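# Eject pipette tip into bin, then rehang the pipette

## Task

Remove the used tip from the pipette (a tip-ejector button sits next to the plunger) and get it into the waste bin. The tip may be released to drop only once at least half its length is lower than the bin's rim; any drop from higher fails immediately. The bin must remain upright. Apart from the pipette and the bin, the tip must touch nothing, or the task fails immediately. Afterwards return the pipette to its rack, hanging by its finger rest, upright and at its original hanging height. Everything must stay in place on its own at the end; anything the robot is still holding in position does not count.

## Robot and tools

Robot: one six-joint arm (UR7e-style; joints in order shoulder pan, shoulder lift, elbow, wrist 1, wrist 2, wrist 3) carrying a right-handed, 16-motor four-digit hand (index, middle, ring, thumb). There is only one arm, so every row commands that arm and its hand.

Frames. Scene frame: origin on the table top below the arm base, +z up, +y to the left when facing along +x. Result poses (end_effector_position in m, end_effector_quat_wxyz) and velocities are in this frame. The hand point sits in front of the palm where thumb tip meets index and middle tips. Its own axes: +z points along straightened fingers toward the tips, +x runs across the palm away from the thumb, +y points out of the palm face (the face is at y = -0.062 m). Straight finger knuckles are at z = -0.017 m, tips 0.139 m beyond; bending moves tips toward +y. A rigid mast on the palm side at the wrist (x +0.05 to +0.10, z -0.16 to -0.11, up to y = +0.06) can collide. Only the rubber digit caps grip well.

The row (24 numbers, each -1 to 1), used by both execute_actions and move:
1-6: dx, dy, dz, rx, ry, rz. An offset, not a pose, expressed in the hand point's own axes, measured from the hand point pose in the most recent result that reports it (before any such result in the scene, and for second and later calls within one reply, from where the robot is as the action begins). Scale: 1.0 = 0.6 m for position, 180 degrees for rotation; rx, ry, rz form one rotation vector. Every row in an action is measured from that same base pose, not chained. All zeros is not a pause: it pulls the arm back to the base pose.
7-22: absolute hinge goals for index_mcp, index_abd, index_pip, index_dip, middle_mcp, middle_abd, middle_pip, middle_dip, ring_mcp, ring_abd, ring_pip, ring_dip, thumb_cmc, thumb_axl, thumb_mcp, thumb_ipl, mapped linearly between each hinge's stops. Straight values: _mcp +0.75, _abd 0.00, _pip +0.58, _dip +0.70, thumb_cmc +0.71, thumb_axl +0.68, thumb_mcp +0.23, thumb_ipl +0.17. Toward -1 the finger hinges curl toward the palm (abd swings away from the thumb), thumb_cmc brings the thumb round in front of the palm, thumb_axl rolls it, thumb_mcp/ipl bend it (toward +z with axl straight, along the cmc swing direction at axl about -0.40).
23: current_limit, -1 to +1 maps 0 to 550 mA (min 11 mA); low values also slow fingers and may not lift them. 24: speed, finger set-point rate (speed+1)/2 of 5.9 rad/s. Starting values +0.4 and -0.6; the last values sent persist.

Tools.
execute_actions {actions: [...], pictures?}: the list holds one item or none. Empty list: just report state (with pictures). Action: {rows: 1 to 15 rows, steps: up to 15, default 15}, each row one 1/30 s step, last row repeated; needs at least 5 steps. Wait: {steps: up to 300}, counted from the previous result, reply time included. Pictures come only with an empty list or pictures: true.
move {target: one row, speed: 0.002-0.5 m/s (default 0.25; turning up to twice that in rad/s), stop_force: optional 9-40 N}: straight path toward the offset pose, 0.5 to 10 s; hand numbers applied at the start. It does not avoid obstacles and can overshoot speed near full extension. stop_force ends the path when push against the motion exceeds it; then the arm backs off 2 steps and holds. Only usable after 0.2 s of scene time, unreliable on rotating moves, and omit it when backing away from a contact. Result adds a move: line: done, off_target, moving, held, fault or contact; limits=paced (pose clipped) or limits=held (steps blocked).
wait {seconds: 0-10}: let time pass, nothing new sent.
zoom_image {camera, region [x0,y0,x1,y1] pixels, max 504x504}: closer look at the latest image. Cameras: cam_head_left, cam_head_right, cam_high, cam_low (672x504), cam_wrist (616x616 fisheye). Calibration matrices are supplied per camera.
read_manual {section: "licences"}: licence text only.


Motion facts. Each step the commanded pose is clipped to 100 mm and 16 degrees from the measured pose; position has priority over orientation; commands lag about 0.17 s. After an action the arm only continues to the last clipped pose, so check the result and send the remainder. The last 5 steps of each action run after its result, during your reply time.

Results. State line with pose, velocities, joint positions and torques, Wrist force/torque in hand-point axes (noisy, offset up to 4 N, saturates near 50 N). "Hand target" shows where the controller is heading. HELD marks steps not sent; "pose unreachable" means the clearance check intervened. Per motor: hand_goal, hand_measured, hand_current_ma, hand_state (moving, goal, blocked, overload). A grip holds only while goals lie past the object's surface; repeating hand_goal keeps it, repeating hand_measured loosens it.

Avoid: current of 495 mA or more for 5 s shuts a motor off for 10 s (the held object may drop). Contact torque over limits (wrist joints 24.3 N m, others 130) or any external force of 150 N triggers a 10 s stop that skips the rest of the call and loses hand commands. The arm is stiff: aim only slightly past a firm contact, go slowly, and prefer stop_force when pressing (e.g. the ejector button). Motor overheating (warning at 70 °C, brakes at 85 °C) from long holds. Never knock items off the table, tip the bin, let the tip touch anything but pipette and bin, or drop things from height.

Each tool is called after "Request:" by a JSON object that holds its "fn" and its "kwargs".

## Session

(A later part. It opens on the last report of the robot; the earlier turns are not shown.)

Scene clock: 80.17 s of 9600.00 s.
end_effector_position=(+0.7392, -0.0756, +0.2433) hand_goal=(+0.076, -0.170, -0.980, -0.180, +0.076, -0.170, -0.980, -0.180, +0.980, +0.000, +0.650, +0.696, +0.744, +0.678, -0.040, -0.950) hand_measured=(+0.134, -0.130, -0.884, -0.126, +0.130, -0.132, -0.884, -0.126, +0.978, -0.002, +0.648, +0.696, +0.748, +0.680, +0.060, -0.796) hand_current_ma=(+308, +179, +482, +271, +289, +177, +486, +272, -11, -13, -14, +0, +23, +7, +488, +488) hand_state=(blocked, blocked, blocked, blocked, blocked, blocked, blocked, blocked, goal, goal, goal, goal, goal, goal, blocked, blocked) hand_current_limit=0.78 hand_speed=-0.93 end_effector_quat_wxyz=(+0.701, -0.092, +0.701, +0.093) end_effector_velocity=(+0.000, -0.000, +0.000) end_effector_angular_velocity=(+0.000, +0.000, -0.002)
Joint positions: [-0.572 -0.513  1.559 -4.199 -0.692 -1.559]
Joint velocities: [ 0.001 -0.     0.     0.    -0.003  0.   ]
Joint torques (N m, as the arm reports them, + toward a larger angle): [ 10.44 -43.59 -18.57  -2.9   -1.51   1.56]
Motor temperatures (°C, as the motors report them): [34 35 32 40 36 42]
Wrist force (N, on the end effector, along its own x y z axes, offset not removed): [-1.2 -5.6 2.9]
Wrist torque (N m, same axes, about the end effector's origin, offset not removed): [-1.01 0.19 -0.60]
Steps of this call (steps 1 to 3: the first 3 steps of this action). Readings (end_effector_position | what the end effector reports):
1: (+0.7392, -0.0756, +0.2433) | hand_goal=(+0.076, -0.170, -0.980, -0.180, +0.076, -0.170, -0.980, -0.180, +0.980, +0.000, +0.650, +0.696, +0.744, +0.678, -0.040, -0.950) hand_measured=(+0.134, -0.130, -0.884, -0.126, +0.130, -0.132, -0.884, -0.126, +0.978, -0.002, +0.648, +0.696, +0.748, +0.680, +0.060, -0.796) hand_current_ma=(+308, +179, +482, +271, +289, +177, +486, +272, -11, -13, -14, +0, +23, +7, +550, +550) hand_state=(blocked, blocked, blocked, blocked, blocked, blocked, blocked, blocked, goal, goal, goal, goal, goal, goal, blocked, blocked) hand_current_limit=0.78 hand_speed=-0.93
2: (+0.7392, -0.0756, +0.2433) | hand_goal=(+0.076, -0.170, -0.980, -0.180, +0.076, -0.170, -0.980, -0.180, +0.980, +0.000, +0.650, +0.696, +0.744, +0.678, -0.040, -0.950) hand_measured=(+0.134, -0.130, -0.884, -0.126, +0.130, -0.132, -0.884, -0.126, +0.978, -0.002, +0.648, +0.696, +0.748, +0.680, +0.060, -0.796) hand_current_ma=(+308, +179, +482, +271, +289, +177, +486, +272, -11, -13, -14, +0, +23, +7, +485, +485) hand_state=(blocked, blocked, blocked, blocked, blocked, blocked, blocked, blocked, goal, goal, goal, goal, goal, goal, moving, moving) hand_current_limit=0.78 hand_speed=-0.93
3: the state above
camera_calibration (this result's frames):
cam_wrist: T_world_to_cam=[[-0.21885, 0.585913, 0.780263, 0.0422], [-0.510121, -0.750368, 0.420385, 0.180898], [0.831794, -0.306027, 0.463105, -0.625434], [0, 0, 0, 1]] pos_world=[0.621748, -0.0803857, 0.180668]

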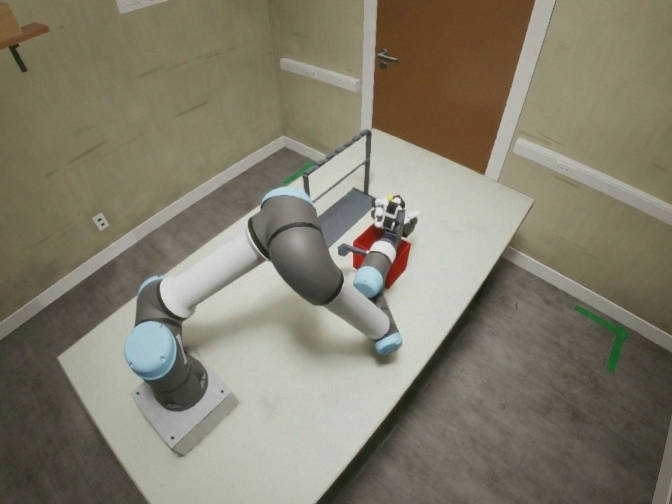

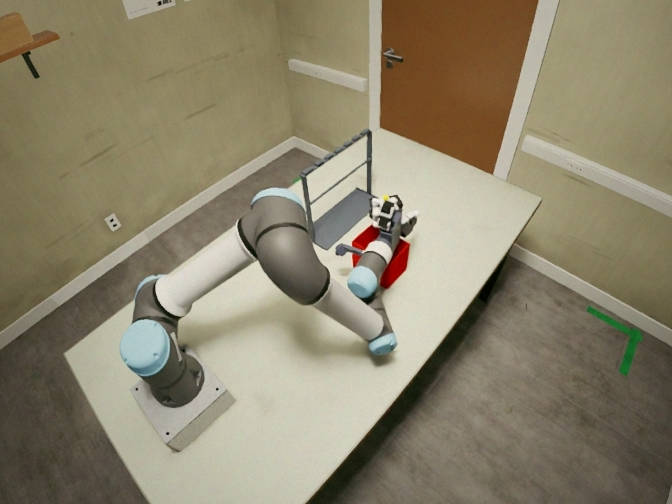

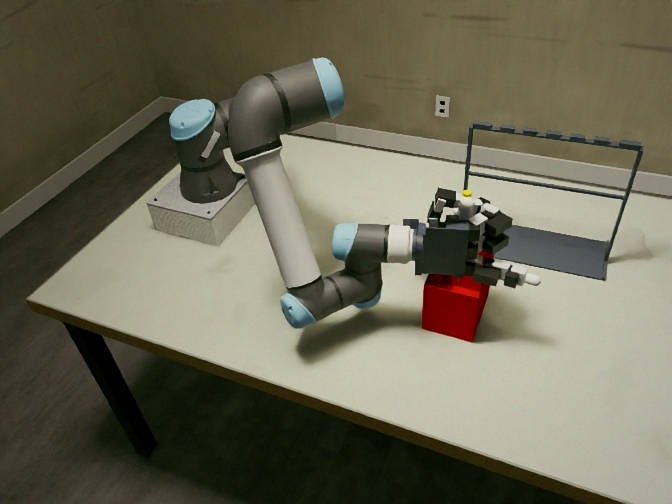

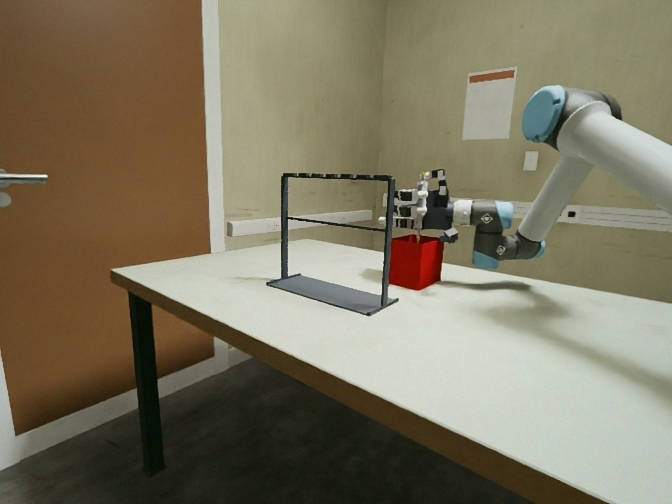

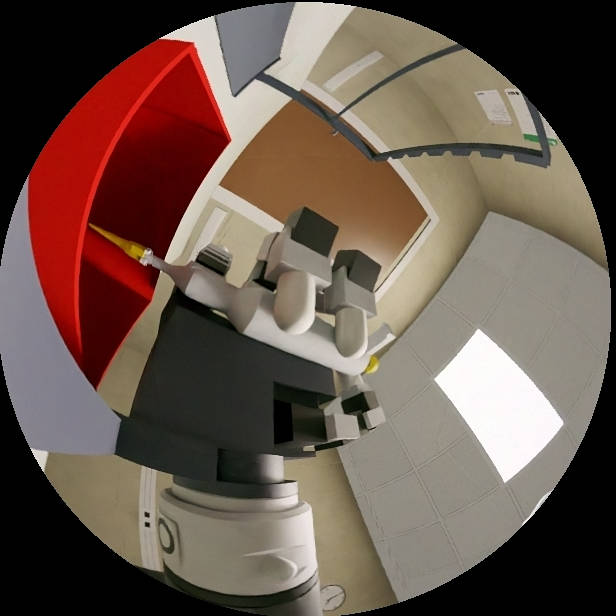

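Request:
{"fn": "move", "kwargs": {"target": [0,0,0,0,0,0, 0.09,-0.5,-0.98,-0.18, 0.075,-0.3,-0.98,-0.18, 0.98,0,0.65,0.696, 0.743,0.678,-0.04,-0.95, 0.78,-0.9], "speed": 0.03}}

Request:
{"fn": "zoom_image", "kwargs": {"camera": "cam_low", "region": [385, 160, 465, 250]}}

Request:
{"fn": "zoom_image", "kwargs": {"camera": "cam_wrist", "region": [220, 200, 420, 420]}}

Scene clock: 83.93 s of 9600.00 s.
end_effector_position=(+0.7392, -0.0756, +0.2433) hand_goal=(+0.090, -0.500, -0.980, -0.180, +0.076, -0.300, -0.980, -0.180, +0.980, +0.000, +0.650, +0.696, +0.744, +0.678, -0.040, -0.950) hand_measured=(+0.096, -0.484, -0.886, -0.130, +0.108, -0.264, -0.884, -0.126, +0.978, -0.002, +0.648, +0.696, +0.748, +0.680, +0.060, -0.796) hand_current_ma=(+30, +75, +469, +253, +167, +163, +486, +272, -11, -13, -14, +0, +23, +10, +489, +489) hand_state=(goal, goal, blocked, blocked, blocked, blocked, blocked, blocked, goal, goal, goal, goal, goal, goal, blocked, blocked) hand_current_limit=0.78 hand_speed=-0.90 end_effector_quat_wxyz=(+0.701, -0.092, +0.701, +0.093) end_effector_velocity=(+0.000, +0.000, +0.000) end_effector_angular_velocity=(+0.000, -0.000, +0.000)
Joint positions: [-0.572 -0.513  1.559 -4.199 -0.692 -1.559]
Joint velocities: [ 0. -0. -0.  0.  0.  0.]
Joint torques (N m, as the arm reports them, + toward a larger angle): [  9.53 -44.15 -19.55  -2.8   -1.36   1.51]
Motor temperatures (°C, as the motors report them): [34 35 32 40 36 42]
Wrist force (N, on the end effector, along its own x y z axes, offset not removed): [-1.6 -3.8 3.8]
Wrist torque (N m, same axes, about the end effector's origin, offset not removed): [-0.99 0.38 -0.37]
Hand target: +0.739, -0.076, +0.243; +0.701, -0.092, +0.701, +0.093
Off your previous action's commanded pose: 0.000 m, 0 deg at its last step (step 5 of this call).
Off the commanded pose: 0.000 m, 0 deg.
Kept back: nothing.
move: done
camera_calibration (this result's frames):
cam_wrist: T_world_to_cam=[[-0.218851, 0.585913, 0.780263, 0.0422001], [-0.510121, -0.750369, 0.420385, 0.180898], [0.831794, -0.306027, 0.463106, -0.625434], [0, 0, 0, 1]] pos_world=[0.621748, -0.0803857, 0.180668]

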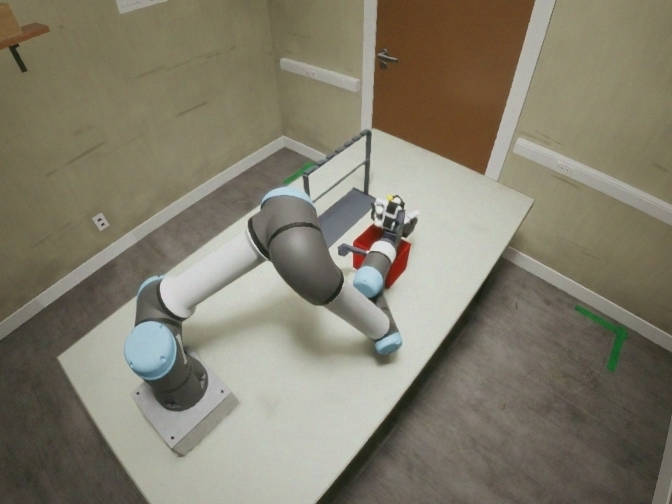

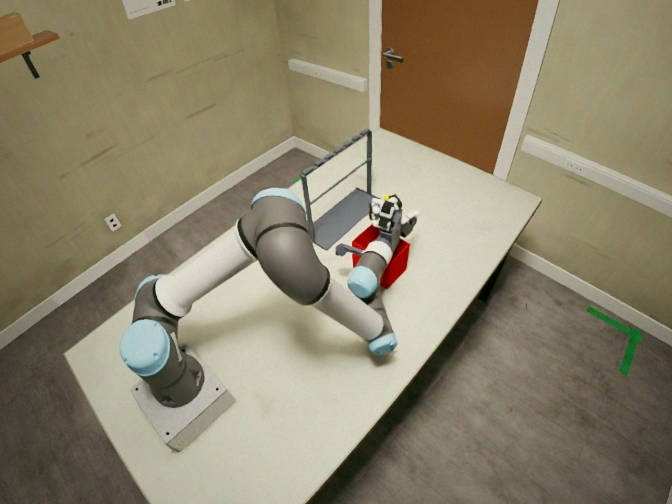

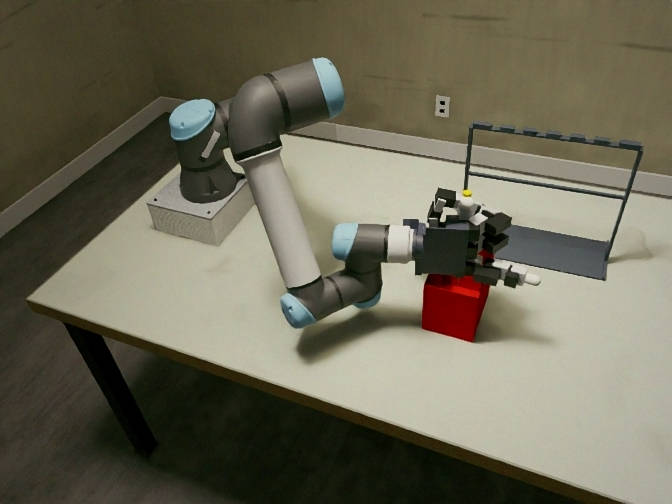

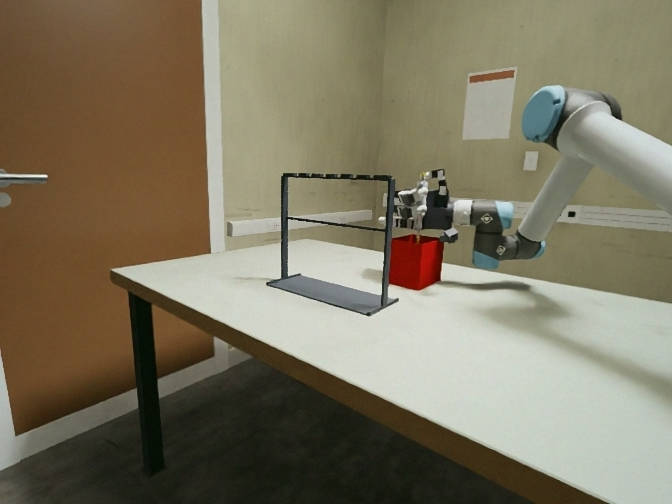

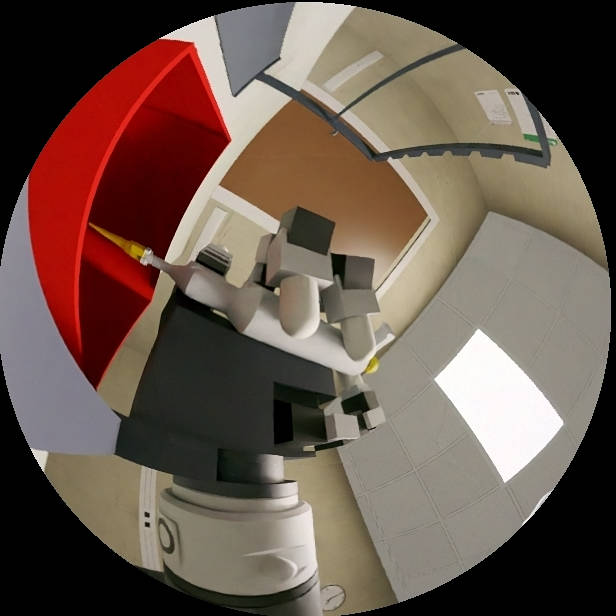

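Region (385, 160, 465, 250) of cam_low's 672x504 image, scaled by 5.600, with more detail than that image has.

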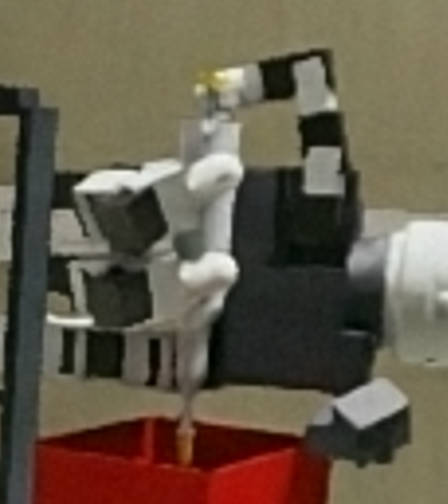

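Region (220, 200, 420, 420) of cam_wrist's 616x616 image, scaled by 2.291, with more detail than that image has; it fills the left 458 columns of this view, and the rest is white.

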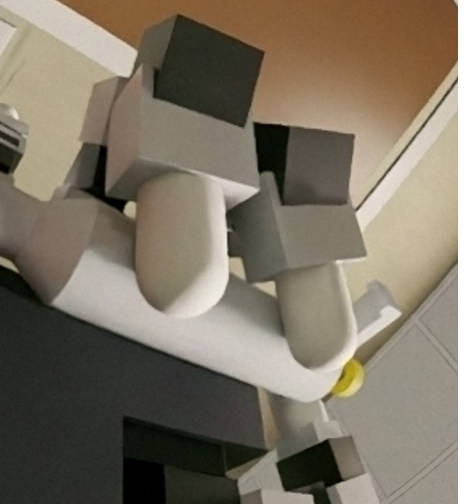

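Request:
{"fn": "move", "kwargs": {"target": [0,0,0,0,0,0, 0.05,-0.484,-0.98,-0.18, 0.05,-0.264,-0.98,-0.18, 0.98,0,0.65,0.696, 0.80,0.678,0.06,-0.20, 0.78,-0.7], "speed": 0.03}}

Request:
{"fn": "move", "kwargs": {"target": [0,0,0,0,0,0, 0.05,-0.484,-0.98,-0.18, 0.05,-0.264,-0.98,-0.18, 0.98,0,0.65,0.696, 0.80,0.678,-0.28,-0.20, 0.78,-0.7], "speed": 0.03}}

Request:
{"fn": "zoom_image", "kwargs": {"camera": "cam_low", "region": [385, 160, 465, 250]}}

Request:
{"fn": "zoom_image", "kwargs": {"camera": "cam_high", "region": [430, 170, 510, 250]}}

Scene clock: 86.10 s of 9600.00 s.
end_effector_position=(+0.7392, -0.0756, +0.2433) hand_goal=(+0.050, -0.484, -0.980, -0.180, +0.050, -0.264, -0.980, -0.180, +0.980, +0.000, +0.650, +0.696, +0.800, +0.678, +0.060, -0.200) hand_measured=(+0.088, -0.482, -0.886, -0.132, +0.102, -0.258, -0.884, -0.126, +0.978, -0.002, +0.648, +0.696, +0.798, +0.676, +0.060, -0.204) hand_current_ma=(+206, +9, +469, +246, +278, +25, +487, +272, -11, -13, -14, +0, -6, -14, -4, -32) hand_state=(blocked, goal, blocked, blocked, blocked, goal, blocked, blocked, goal, goal, goal, goal, goal, goal, goal, goal) hand_current_limit=0.78 hand_speed=-0.70 end_effector_quat_wxyz=(+0.701, -0.092, +0.701, +0.093) end_effector_velocity=(+0.000, +0.000, +0.000) end_effector_angular_velocity=(-0.000, -0.000, -0.001)
Joint positions: [-0.572 -0.513  1.559 -4.199 -0.692 -1.559]
Joint velocities: [ 0.001 -0.    -0.    -0.    -0.002  0.   ]
Joint torques (N m, as the arm reports them, + toward a larger angle): [ 10.47 -43.49 -18.53  -2.94  -1.34   1.71]
Motor temperatures (°C, as the motors report them): [34 35 32 40 36 42]
Wrist force (N, on the end effector, along its own x y z axes, offset not removed): [-3.2 -4.6 5.0]
Wrist torque (N m, same axes, about the end effector's origin, offset not removed): [-0.89 0.48 -0.38]
Hand target: +0.739, -0.076, +0.243; +0.701, -0.092, +0.701, +0.093
Off the commanded pose: 0.000 m, 0 deg.
Kept back: nothing.
move: done
camera_calibration (this result's frames):
cam_wrist: T_world_to_cam=[[-0.21885, 0.585913, 0.780263, 0.0422], [-0.510121, -0.750369, 0.420385, 0.180898], [0.831794, -0.306027, 0.463105, -0.625434], [0, 0, 0, 1]] pos_world=[0.621748, -0.0803857, 0.180668]

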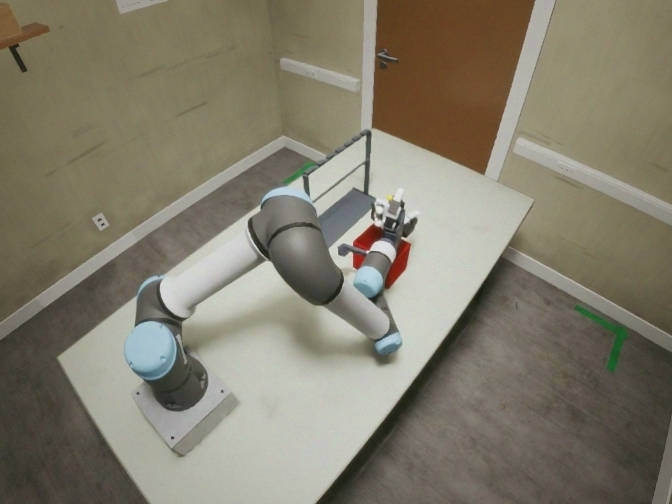

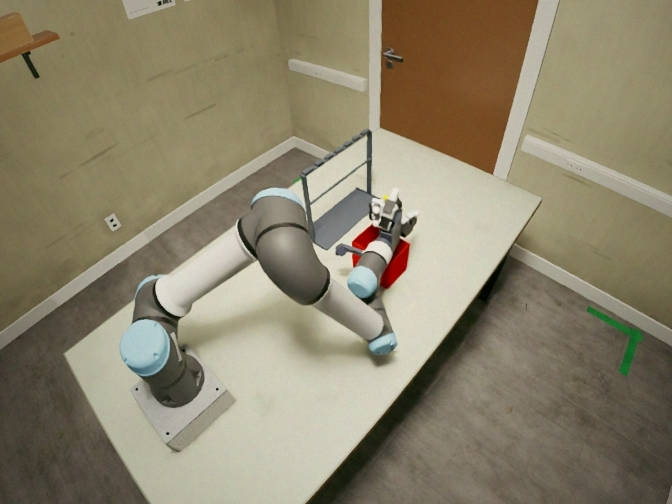

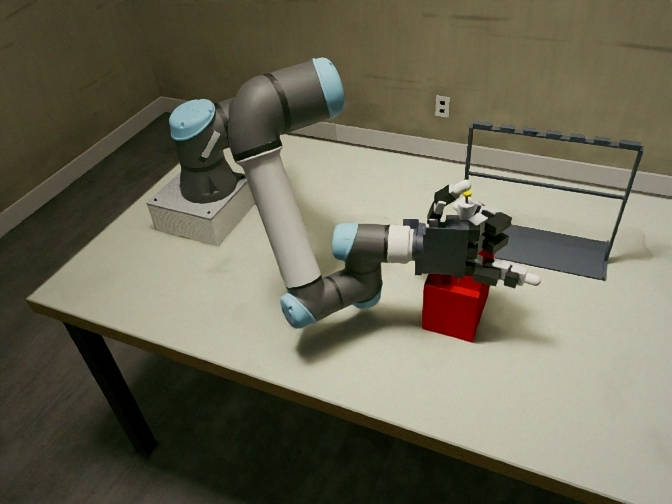

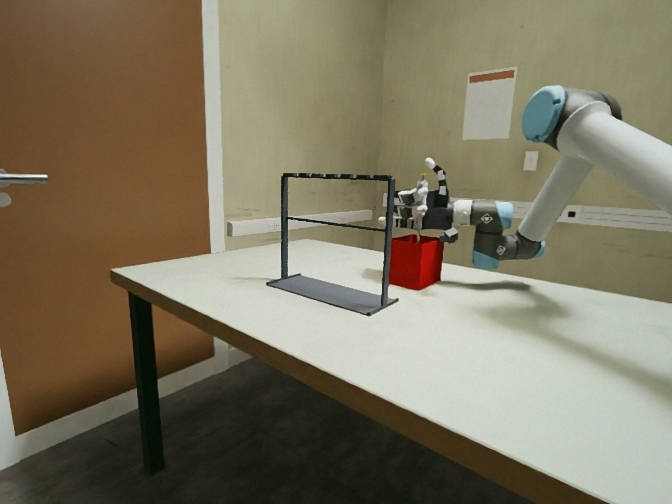

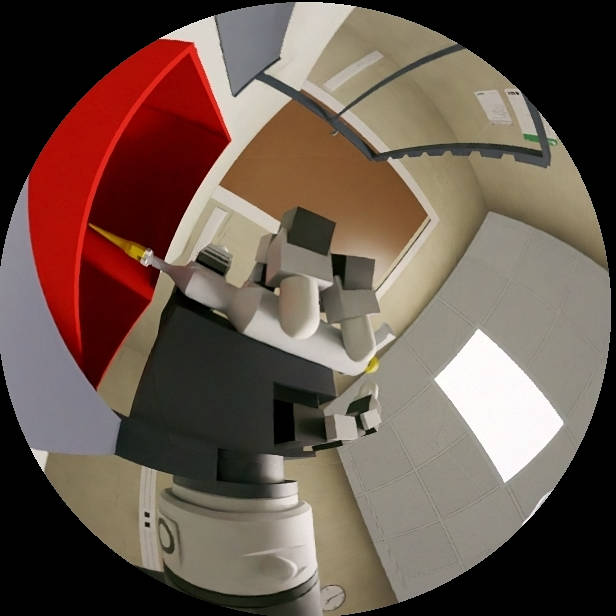

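Scene clock: 86.97 s of 9600.00 s.
end_effector_position=(+0.7392, -0.0756, +0.2433) hand_goal=(+0.050, -0.484, -0.980, -0.180, +0.050, -0.264, -0.980, -0.180, +0.980, +0.000, +0.650, +0.696, +0.800, +0.678, -0.280, -0.200) hand_measured=(+0.088, -0.482, -0.886, -0.132, +0.102, -0.258, -0.884, -0.126, +0.978, -0.002, +0.648, +0.696, +0.798, +0.676, -0.282, -0.204) hand_current_ma=(+206, +9, +469, +246, +278, +25, +487, +272, -11, -13, -14, +0, -6, -12, -17, -30) hand_state=(blocked, goal, blocked, blocked, blocked, goal, blocked, blocked, goal, goal, goal, goal, goal, goal, goal, goal) hand_current_limit=0.78 hand_speed=-0.70 end_effector_quat_wxyz=(+0.701, -0.092, +0.701, +0.093) end_effector_velocity=(+0.000, +0.000, +0.000) end_effector_angular_velocity=(-0.001, -0.002, +0.000)
Joint positions: [-0.572 -0.513  1.559 -4.199 -0.692 -1.559]
Joint velocities: [ 0.    -0.    -0.001 -0.001 -0.    -0.   ]
Joint torques (N m, as the arm reports them, + toward a larger angle): [ 10.15 -43.43 -19.22  -2.7   -1.53   1.52]
Motor temperatures (°C, as the motors report them): [34 35 32 40 36 42]
Wrist force (N, on the end effector, along its own x y z axes, offset not removed): [-0.5 -1.5 1.7]
Wrist torque (N m, same axes, about the end effector's origin, offset not removed): [-0.73 0.21 -0.24]
Hand target: +0.739, -0.076, +0.243; +0.701, -0.092, +0.701, +0.093
Off the commanded pose: 0.000 m, 0 deg.
Kept back: nothing.
move: done
camera_calibration (this result's frames):
cam_wrist: T_world_to_cam=[[-0.218851, 0.585913, 0.780263, 0.0422002], [-0.510121, -0.750369, 0.420385, 0.180897], [0.831794, -0.306027, 0.463106, -0.625434], [0, 0, 0, 1]] pos_world=[0.621748, -0.0803857, 0.180668]

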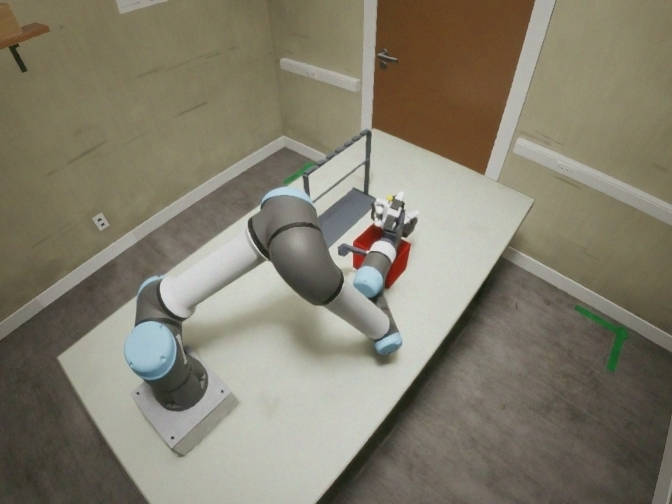

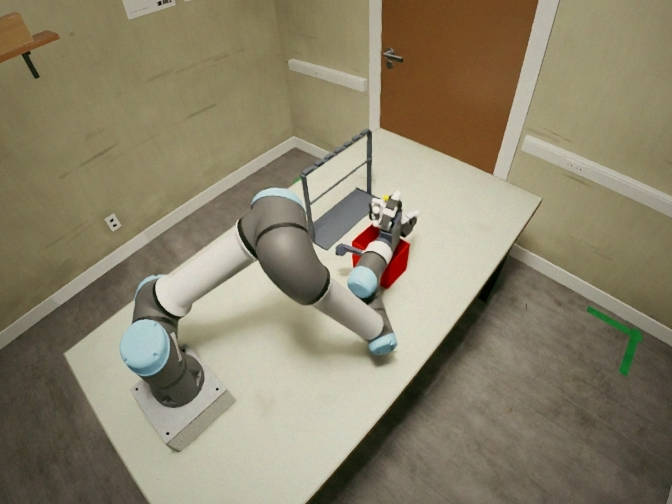

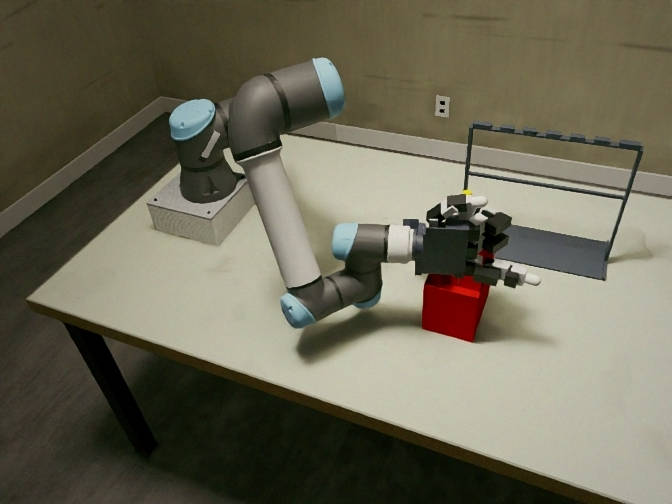

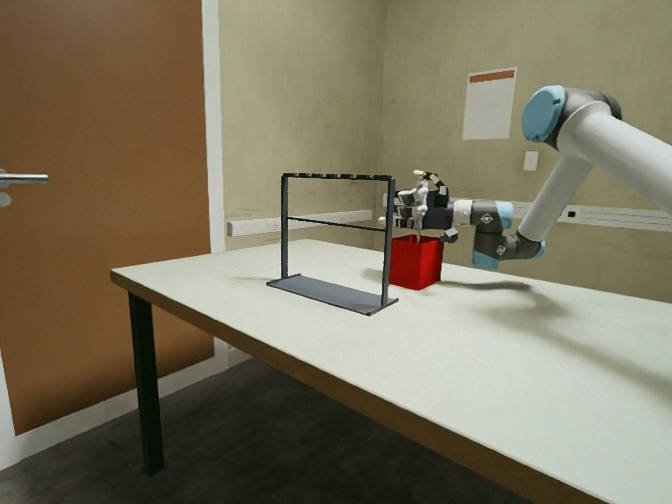

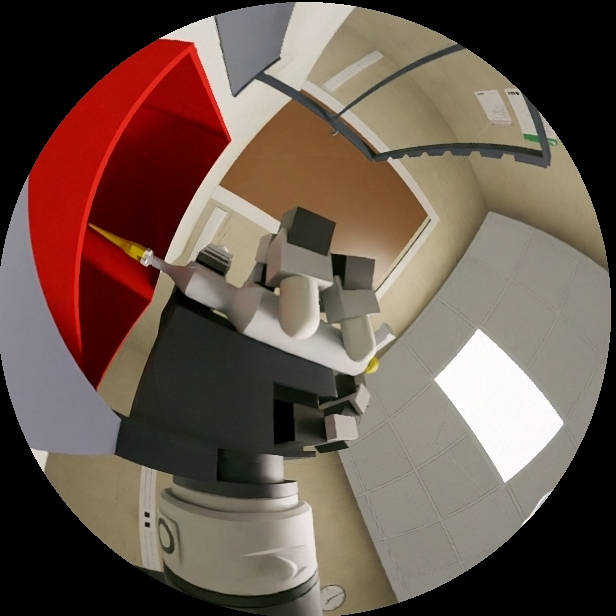

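Region (385, 160, 465, 250) of cam_low's 672x504 image, scaled by 5.600, with more detail than that image has.

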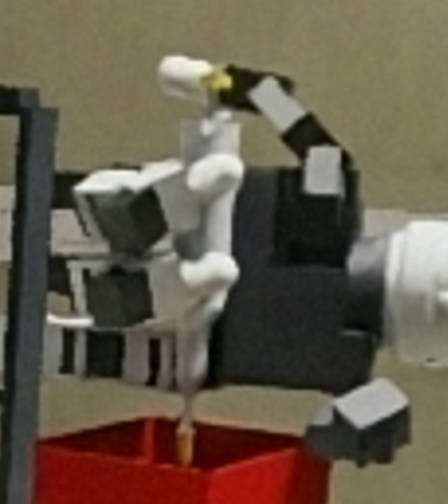

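Region (430, 170, 510, 250) of cam_high's 672x504 image, scaled by 6.300, with more detail than that image has.

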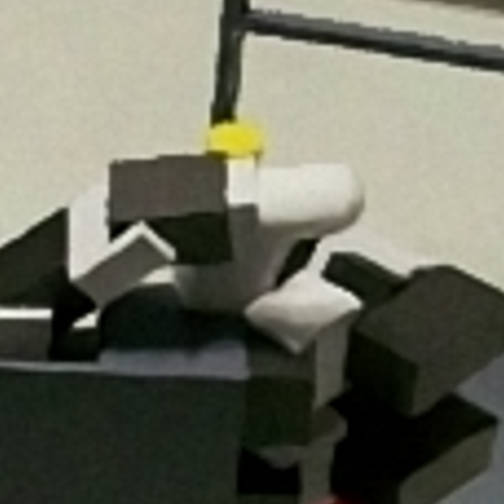

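Request:
{"fn": "execute_actions", "kwargs": {"actions": [{"rows": [[0,0,0,0,0,0, 0.05,-0.50,-0.98,-0.18, 0.05,-0.28,-0.98,-0.18, 0.98,0,0.65,0.696, 0.80,0.678,-0.42,-0.24, 0.78,-0.8]], "steps": 15}]}}

Request:
{"fn": "execute_actions", "kwargs": {"actions": [{"rows": [[0,0,0,0,0,0, 0.05,-0.50,-0.98,-0.18, 0.05,-0.28,-0.98,-0.18, 0.98,0,0.65,0.696, 0.80,0.678,-0.46,-0.36, 1.0,-0.88]], "steps": 15}]}}

Request:
{"fn": "execute_actions", "kwargs": {"actions": [{"steps": 15}]}}

Request:
{"fn": "execute_actions", "kwargs": {"actions": [{"rows": [[0,0,0,0,0,0, 0.05,-0.50,-0.98,-0.18, 0.05,-0.28,-0.98,-0.18, 0.98,0,0.65,0.696, 0.80,0.678,-0.46,-0.36, 0.78,-0.88]], "steps": 8}], "pictures": true}}

Scene clock: 87.73 s of 9600.00 s.
end_effector_position=(+0.7392, -0.0756, +0.2433) hand_goal=(+0.050, -0.500, -0.980, -0.180, +0.050, -0.280, -0.980, -0.180, +0.980, +0.000, +0.650, +0.696, +0.800, +0.678, -0.420, -0.240) hand_measured=(+0.086, -0.492, -0.886, -0.132, +0.100, -0.262, -0.884, -0.126, +0.978, -0.002, +0.648, +0.696, +0.800, +0.676, -0.324, -0.234) hand_current_ma=(+187, +36, +469, +246, +272, +82, +487, +272, -11, -13, -14, +0, +1, -12, +483, +51) hand_state=(blocked, goal, blocked, blocked, blocked, goal, blocked, blocked, goal, goal, goal, goal, goal, goal, moving, moving) hand_current_limit=0.78 hand_speed=-0.80 end_effector_quat_wxyz=(+0.701, -0.092, +0.701, +0.093) end_effector_velocity=(+0.000, -0.000, -0.000) end_effector_angular_velocity=(+0.001, +0.001, -0.001)
Joint positions: [-0.572 -0.513  1.559 -4.199 -0.692 -1.559]
Joint velocities: [-0.     0.     0.     0.001 -0.001  0.   ]
Joint torques (N m, as the arm reports them, + toward a larger angle): [ 10.37 -43.34 -19.37  -2.79  -1.26   1.44]
Motor temperatures (°C, as the motors report them): [34 35 32 40 36 42]
Wrist force (N, on the end effector, along its own x y z axes, offset not removed): [-0.9 -2.2 1.0]
Wrist torque (N m, same axes, about the end effector's origin, offset not removed): [-0.54 0.10 -0.47]
Steps of this call (steps 1 to 13: nothing new was sent; steps 14 to 23: the first 10 steps of this action). Readings (end_effector_position | what the end effector reports):
14: (+0.7392, -0.0756, +0.2433) | hand_goal=(+0.050, -0.500, -0.980, -0.180, +0.050, -0.280, -0.980, -0.180, +0.980, +0.000, +0.650, +0.696, +0.800, +0.678, -0.420, -0.240) hand_measured=(+0.088, -0.482, -0.886, -0.132, +0.102, -0.258, -0.884, -0.126, +0.978, -0.002, +0.648, +0.696, +0.798, +0.676, -0.282, -0.204) hand_current_ma=(+206, +9, +469, +246, +278, +25, +487, +272, -11, -13, -14, +0, -6, -12, -17, -30) hand_state=(blocked, moving, blocked, blocked, blocked, moving, blocked, blocked, goal, goal, goal, goal, goal, goal, moving, moving) hand_current_limit=0.78 hand_speed=-0.80
15: (+0.7392, -0.0756, +0.2433) | hand_goal=(+0.050, -0.500, -0.980, -0.180, +0.050, -0.280, -0.980, -0.180, +0.980, +0.000, +0.650, +0.696, +0.800, +0.678, -0.420, -0.240) hand_measured=(+0.088, -0.482, -0.886, -0.132, +0.102, -0.260, -0.884, -0.126, +0.978, -0.002, +0.648, +0.696, +0.798, +0.676, -0.284, -0.204) hand_current_ma=(+206, +48, +469, +246, +277, +80, +487, +272, -11, -13, -14, +0, -6, -12, +28, +34) hand_state=(blocked, moving, blocked, blocked, blocked, moving, blocked, blocked, goal, goal, goal, goal, goal, goal, moving, moving) hand_current_limit=0.78 hand_speed=-0.80
17: (+0.7392, -0.0756, +0.2433) | hand_goal=(+0.050, -0.500, -0.980, -0.180, +0.050, -0.280, -0.980, -0.180, +0.980, +0.000, +0.650, +0.696, +0.800, +0.678, -0.420, -0.240) hand_measured=(+0.086, -0.492, -0.886, -0.132, +0.102, -0.262, -0.884, -0.126, +0.978, -0.002, +0.648, +0.696, +0.798, +0.676, -0.302, -0.220) hand_current_ma=(+185, +33, +469, +246, +277, +83, +487, +272, -11, -13, -14, +0, -6, -12, +6, +27) hand_state=(moving, moving, blocked, blocked, blocked, goal, blocked, blocked, goal, goal, goal, goal, goal, goal, moving, moving) hand_current_limit=0.78 hand_speed=-0.80
21: (+0.7392, -0.0756, +0.2433) | hand_goal=(+0.050, -0.500, -0.980, -0.180, +0.050, -0.280, -0.980, -0.180, +0.980, +0.000, +0.650, +0.696, +0.800, +0.678, -0.420, -0.240) hand_measured=(+0.086, -0.492, -0.886, -0.132, +0.102, -0.262, -0.884, -0.126, +0.978, -0.002, +0.648, +0.696, +0.800, +0.676, -0.320, -0.234) hand_current_ma=(+188, +36, +469, +246, +275, +82, +487, +272, -11, -13, -14, +0, -2, -12, +336, +44) hand_state=(blocked, goal, blocked, blocked, blocked, goal, blocked, blocked, goal, goal, goal, goal, goal, goal, moving, goal) hand_current_limit=0.78 hand_speed=-0.80
23: the state above

Scene clock: 88.23 s of 9600.00 s.
end_effector_position=(+0.7392, -0.0756, +0.2433) hand_goal=(+0.050, -0.500, -0.980, -0.180, +0.050, -0.280, -0.980, -0.180, +0.980, +0.000, +0.650, +0.696, +0.800, +0.678, -0.460, -0.360) hand_measured=(+0.084, -0.492, -0.886, -0.132, +0.100, -0.262, -0.884, -0.126, +0.978, -0.002, +0.648, +0.696, +0.800, +0.676, -0.326, -0.248) hand_current_ma=(+185, +36, +469, +246, +271, +82, +487, +272, -11, -13, -14, +0, +4, -12, +550, +376) hand_state=(blocked, goal, blocked, blocked, blocked, goal, blocked, blocked, goal, goal, goal, goal, goal, goal, blocked, moving) hand_current_limit=1.00 hand_speed=-0.88 end_effector_quat_wxyz=(+0.701, -0.092, +0.701, +0.093) end_effector_velocity=(+0.000, -0.001, +0.000) end_effector_angular_velocity=(-0.000, -0.001, -0.002)
Joint positions: [-0.572 -0.513  1.559 -4.199 -0.692 -1.559]
Joint velocities: [-0.    -0.    -0.001  0.    -0.002  0.   ]
Joint torques (N m, as the arm reports them, + toward a larger angle): [  9.86 -43.38 -19.37  -2.79  -1.53   1.48]
Motor temperatures (°C, as the motors report them): [34 35 32 40 36 42]
Wrist force (N, on the end effector, along its own x y z axes, offset not removed): [0.2 -1.4 0.7]
Wrist torque (N m, same axes, about the end effector's origin, offset not removed): [-0.29 0.19 -0.33]
Off your previous action's commanded pose: 0.000 m, 0 deg at its last step (step 5 of this call).
Steps of this call (steps 1 to 5: the last 5 steps of your previous action; steps 6 to 15: the first 10 steps of this action, its rows measured from where the robot was after step 5). Readings (end_effector_position | what the end effector reports):
5: (+0.7392, -0.0756, +0.2433) | hand_goal=(+0.050, -0.500, -0.980, -0.180, +0.050, -0.280, -0.980, -0.180, +0.980, +0.000, +0.650, +0.696, +0.800, +0.678, -0.420, -0.240) hand_measured=(+0.086, -0.492, -0.886, -0.132, +0.100, -0.262, -0.884, -0.126, +0.978, -0.002, +0.648, +0.696, +0.800, +0.676, -0.324, -0.232) hand_current_ma=(+188, +36, +469, +246, +273, +82, +487, +272, -11, -13, -14, +0, +0, -12, +490, +51) hand_state=(blocked, goal, blocked, blocked, blocked, goal, blocked, blocked, goal, goal, goal, goal, goal, goal, blocked, goal) hand_current_limit=0.78 hand_speed=-0.80
6: (+0.7392, -0.0756, +0.2433) | hand_goal=(+0.050, -0.500, -0.980, -0.180, +0.050, -0.280, -0.980, -0.180, +0.980, +0.000, +0.650, +0.696, +0.800, +0.678, -0.460, -0.360) hand_measured=(+0.086, -0.492, -0.886, -0.132, +0.100, -0.262, -0.884, -0.126, +0.978, -0.002, +0.648, +0.696, +0.800, +0.676, -0.324, -0.232) hand_current_ma=(+188, +36, +469, +246, +273, +82, +487, +272, -11, -13, -14, +0, +0, -12, +490, +51) hand_state=(blocked, goal, blocked, blocked, blocked, goal, blocked, blocked, goal, goal, goal, goal, goal, goal, moving, moving) hand_current_limit=1.00 hand_speed=-0.88
7: (+0.7392, -0.0756, +0.2433) | hand_goal=(+0.050, -0.500, -0.980, -0.180, +0.050, -0.280, -0.980, -0.180, +0.980, +0.000, +0.650, +0.696, +0.800, +0.678, -0.460, -0.360) hand_measured=(+0.086, -0.492, -0.886, -0.132, +0.100, -0.262, -0.884, -0.126, +0.978, -0.002, +0.648, +0.696, +0.800, +0.676, -0.324, -0.232) hand_current_ma=(+188, +36, +469, +246, +273, +82, +487, +272, -11, -13, -14, +0, +0, -12, +525, +104) hand_state=(blocked, goal, blocked, blocked, blocked, goal, blocked, blocked, goal, goal, goal, goal, goal, goal, moving, moving) hand_current_limit=1.00 hand_speed=-0.88
9: (+0.7392, -0.0756, +0.2433) | hand_goal=(+0.050, -0.500, -0.980, -0.180, +0.050, -0.280, -0.980, -0.180, +0.980, +0.000, +0.650, +0.696, +0.800, +0.678, -0.460, -0.360) hand_measured=(+0.084, -0.492, -0.886, -0.132, +0.100, -0.262, -0.884, -0.126, +0.978, -0.002, +0.648, +0.696, +0.800, +0.676, -0.326, -0.232) hand_current_ma=(+187, +36, +469, +246, +271, +82, +487, +272, -11, -13, -14, +0, +1, -12, +550, +190) hand_state=(blocked, goal, blocked, blocked, blocked, goal, blocked, blocked, goal, goal, goal, goal, goal, goal, blocked, moving) hand_current_limit=1.00 hand_speed=-0.88
13: (+0.7392, -0.0756, +0.2433) | hand_goal=(+0.050, -0.500, -0.980, -0.180, +0.050, -0.280, -0.980, -0.180, +0.980, +0.000, +0.650, +0.696, +0.800, +0.678, -0.460, -0.360) hand_measured=(+0.084, -0.492, -0.886, -0.132, +0.100, -0.262, -0.884, -0.126, +0.978, -0.002, +0.648, +0.696, +0.800, +0.676, -0.326, -0.242) hand_current_ma=(+185, +36, +469, +246, +271, +82, +487, +272, -11, -13, -14, +0, +3, -12, +550, +317) hand_state=(blocked, goal, blocked, blocked, blocked, goal, blocked, blocked, goal, goal, goal, goal, goal, goal, blocked, moving) hand_current_limit=1.00 hand_speed=-0.88
15: the state above

Scene clock: 88.73 s of 9600.00 s.
end_effector_position=(+0.7392, -0.0756, +0.2433) hand_goal=(+0.050, -0.500, -0.980, -0.180, +0.050, -0.280, -0.980, -0.180, +0.980, +0.000, +0.650, +0.696, +0.800, +0.678, -0.460, -0.360) hand_measured=(+0.084, -0.492, -0.886, -0.132, +0.100, -0.262, -0.884, -0.126, +0.978, -0.002, +0.648, +0.696, +0.804, +0.678, -0.344, -0.310) hand_current_ma=(+183, +36, +469, +246, +271, +82, +488, +272, -11, -14, -14, +0, +21, +4, +550, +339) hand_state=(blocked, goal, blocked, blocked, blocked, goal, blocked, blocked, goal, goal, goal, goal, goal, goal, blocked, blocked) hand_current_limit=1.00 hand_speed=-0.88 end_effector_quat_wxyz=(+0.701, -0.092, +0.701, +0.093) end_effector_velocity=(-0.000, +0.001, -0.000) end_effector_angular_velocity=(-0.000, -0.000, +0.001)
Joint positions: [-0.572 -0.513  1.559 -4.199 -0.692 -1.559]
Joint velocities: [ 0.    -0.     0.    -0.001  0.001  0.   ]
Joint torques (N m, as the arm reports them, + toward a larger angle): [ 10.37 -44.33 -19.1   -2.86  -1.46   1.54]
Motor temperatures (°C, as the motors report them): [34 35 32 40 36 42]
Wrist force (N, on the end effector, along its own x y z axes, offset not removed): [0.6 0.0 3.6]
Wrist torque (N m, same axes, about the end effector's origin, offset not removed): [-0.44 -0.12 -0.21]
Hand target: +0.739, -0.076, +0.243; +0.701, -0.092, +0.701, +0.093
Off the commanded pose: 0.000 m, 0 deg.
Kept back: nothing.
Steps of this call (steps 1 to 5: the last 5 steps of your previous action; steps 6 to 15: nothing new was sent). Readings (end_effector_position | what the end effector reports):
1: (+0.7392, -0.0756, +0.2433) | hand_goal=(+0.050, -0.500, -0.980, -0.180, +0.050, -0.280, -0.980, -0.180, +0.980, +0.000, +0.650, +0.696, +0.800, +0.678, -0.460, -0.360) hand_measured=(+0.084, -0.492, -0.886, -0.132, +0.100, -0.262, -0.884, -0.126, +0.978, -0.002, +0.648, +0.696, +0.800, +0.676, -0.326, -0.250) hand_current_ma=(+183, +36, +469, +246, +271, +82, +488, +272, -11, -13, -14, +0, +5, -12, +550, +399) hand_state=(blocked, goal, blocked, blocked, blocked, goal, blocked, blocked, goal, goal, goal, goal, goal, goal, blocked, moving) hand_current_limit=1.00 hand_speed=-0.88
2: (+0.7392, -0.0756, +0.2433) | hand_goal=(+0.050, -0.500, -0.980, -0.180, +0.050, -0.280, -0.980, -0.180, +0.980, +0.000, +0.650, +0.696, +0.800, +0.678, -0.460, -0.360) hand_measured=(+0.084, -0.492, -0.886, -0.132, +0.100, -0.262, -0.884, -0.126, +0.978, -0.002, +0.648, +0.696, +0.800, +0.676, -0.326, -0.254) hand_current_ma=(+183, +36, +469, +246, +271, +82, +487, +272, -11, -13, -14, +0, +6, -12, +550, +416) hand_state=(blocked, goal, blocked, blocked, blocked, goal, blocked, blocked, goal, goal, goal, goal, goal, goal, blocked, moving) hand_current_limit=1.00 hand_speed=-0.88
4: (+0.7392, -0.0756, +0.2433) | hand_goal=(+0.050, -0.500, -0.980, -0.180, +0.050, -0.280, -0.980, -0.180, +0.980, +0.000, +0.650, +0.696, +0.800, +0.678, -0.460, -0.360) hand_measured=(+0.084, -0.492, -0.886, -0.132, +0.100, -0.262, -0.884, -0.126, +0.978, -0.002, +0.648, +0.696, +0.802, +0.676, -0.326, -0.262) hand_current_ma=(+183, +36, +469, +246, +271, +82, +488, +272, -11, -13, -14, +0, +10, -12, +550, +460) hand_state=(blocked, goal, blocked, blocked, blocked, goal, blocked, blocked, goal, goal, goal, goal, goal, goal, blocked, moving) hand_current_limit=1.00 hand_speed=-0.88
8: (+0.7392, -0.0756, +0.2433) | hand_goal=(+0.050, -0.500, -0.980, -0.180, +0.050, -0.280, -0.980, -0.180, +0.980, +0.000, +0.650, +0.696, +0.800, +0.678, -0.460, -0.360) hand_measured=(+0.084, -0.492, -0.886, -0.132, +0.100, -0.262, -0.884, -0.126, +0.978, -0.002, +0.648, +0.696, +0.804, +0.678, -0.344, -0.310) hand_current_ma=(+183, +36, +469, +246, +271, +82, +488, +272, -11, -14, -14, +0, +21, +4, +485, +342) hand_state=(blocked, goal, blocked, blocked, blocked, goal, blocked, blocked, goal, goal, goal, goal, moving, moving, moving, moving) hand_current_limit=1.00 hand_speed=-0.88
15: the state above

Scene clock: 88.83 s of 9600.00 s.
end_effector_position=(+0.7392, -0.0756, +0.2433) hand_goal=(+0.050, -0.500, -0.980, -0.180, +0.050, -0.280, -0.980, -0.180, +0.980, +0.000, +0.650, +0.696, +0.800, +0.678, -0.460, -0.360) hand_measured=(+0.084, -0.492, -0.886, -0.132, +0.100, -0.262, -0.884, -0.126, +0.978, -0.002, +0.648, +0.696, +0.804, +0.678, -0.344, -0.310) hand_current_ma=(+183, +36, +469, +246, +271, +82, +488, +272, -11, -14, -14, +0, +21, +4, +488, +339) hand_state=(blocked, goal, blocked, blocked, blocked, goal, blocked, blocked, goal, goal, goal, goal, goal, goal, blocked, blocked) hand_current_limit=0.78 hand_speed=-0.88 end_effector_quat_wxyz=(+0.701, -0.092, +0.701, +0.093) end_effector_velocity=(-0.000, -0.000, +0.000) end_effector_angular_velocity=(-0.001, -0.002, -0.000)
Joint positions: [-0.572 -0.513  1.559 -4.199 -0.692 -1.559]
Joint velocities: [-0.001 -0.    -0.001 -0.001  0.     0.   ]
Joint torques (N m, as the arm reports them, + toward a larger angle): [ 10.61 -43.06 -18.96  -2.75  -1.48   1.57]
Motor temperatures (°C, as the motors report them): [34 35 32 40 36 42]
Wrist force (N, on the end effector, along its own x y z axes, offset not removed): [1.5 -1.4 3.9]
Wrist torque (N m, same axes, about the end effector's origin, offset not removed): [-0.53 -0.16 -0.16]
Steps of this call (steps 1 to 3: the first 3 steps of this action). Readings (end_effector_position | what the end effector reports):
1: (+0.7392, -0.0756, +0.2433) | hand_goal=(+0.050, -0.500, -0.980, -0.180, +0.050, -0.280, -0.980, -0.180, +0.980, +0.000, +0.650, +0.696, +0.800, +0.678, -0.460, -0.360) hand_measured=(+0.084, -0.492, -0.886, -0.132, +0.100, -0.262, -0.884, -0.126, +0.978, -0.002, +0.648, +0.696, +0.804, +0.678, -0.344, -0.310) hand_current_ma=(+183, +36, +469, +246, +271, +82, +488, +272, -11, -14, -14, +0, +21, +4, +550, +339) hand_state=(blocked, goal, blocked, blocked, blocked, goal, blocked, blocked, goal, goal, goal, goal, goal, goal, blocked, blocked) hand_current_limit=0.78 hand_speed=-0.88
2: (+0.7392, -0.0756, +0.2433) | hand_goal=(+0.050, -0.500, -0.980, -0.180, +0.050, -0.280, -0.980, -0.180, +0.980, +0.000, +0.650, +0.696, +0.800, +0.678, -0.460, -0.360) hand_measured=(+0.084, -0.492, -0.886, -0.132, +0.100, -0.262, -0.884, -0.126, +0.978, -0.002, +0.648, +0.696, +0.804, +0.678, -0.344, -0.310) hand_current_ma=(+183, +36, +469, +246, +271, +82, +488, +272, -11, -14, -14, +0, +21, +4, +485, +339) hand_state=(blocked, goal, blocked, blocked, blocked, goal, blocked, blocked, goal, goal, goal, goal, goal, goal, moving, blocked) hand_current_limit=0.78 hand_speed=-0.88
3: the state above
camera_calibration (this result's frames):
cam_wrist: T_world_to_cam=[[-0.21885, 0.585913, 0.780263, 0.0421998], [-0.510121, -0.750369, 0.420385, 0.180898], [0.831794, -0.306028, 0.463104, -0.625434], [0, 0, 0, 1]] pos_world=[0.621747, -0.0803856, 0.180668]

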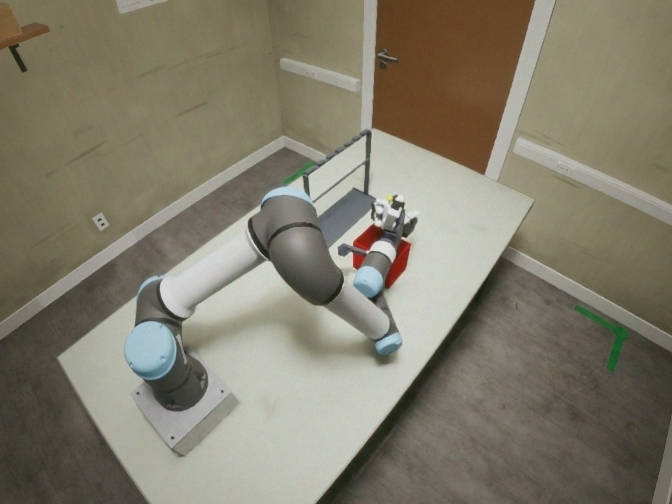

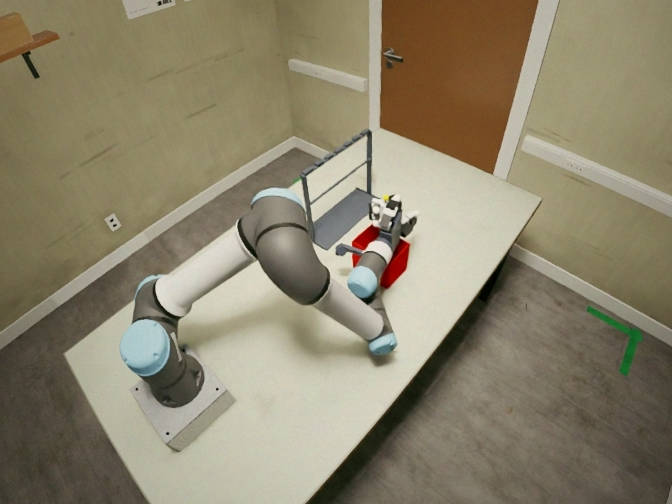

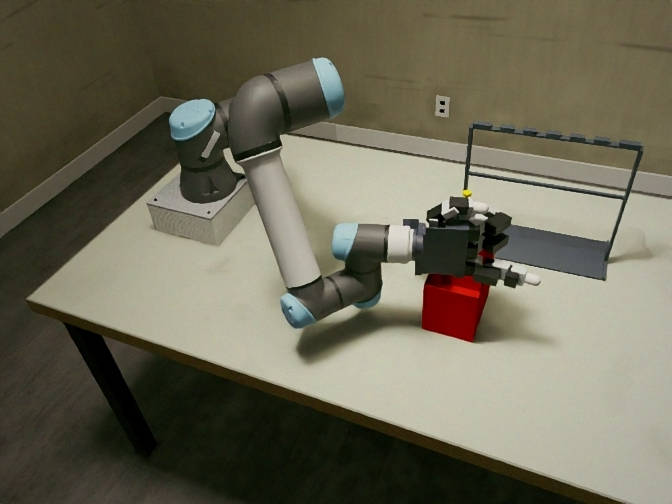

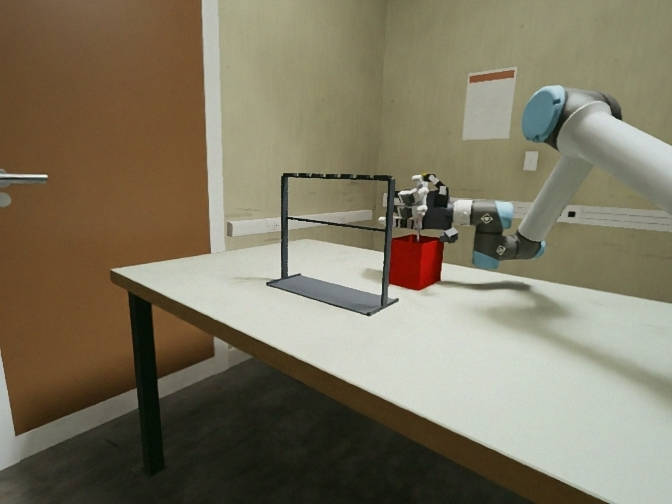

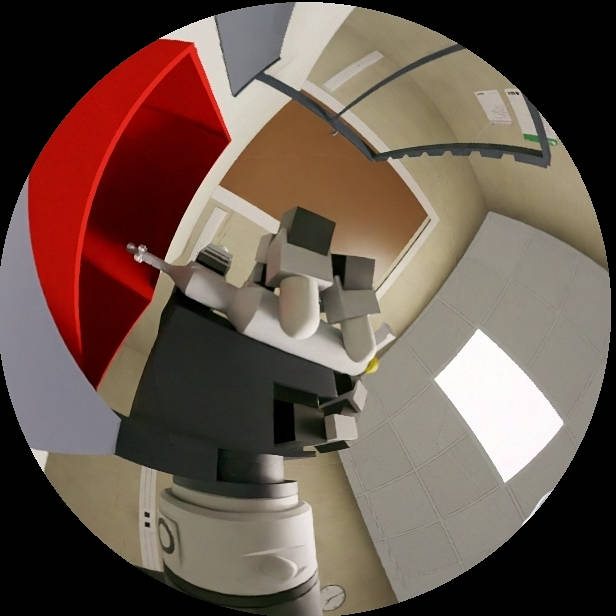

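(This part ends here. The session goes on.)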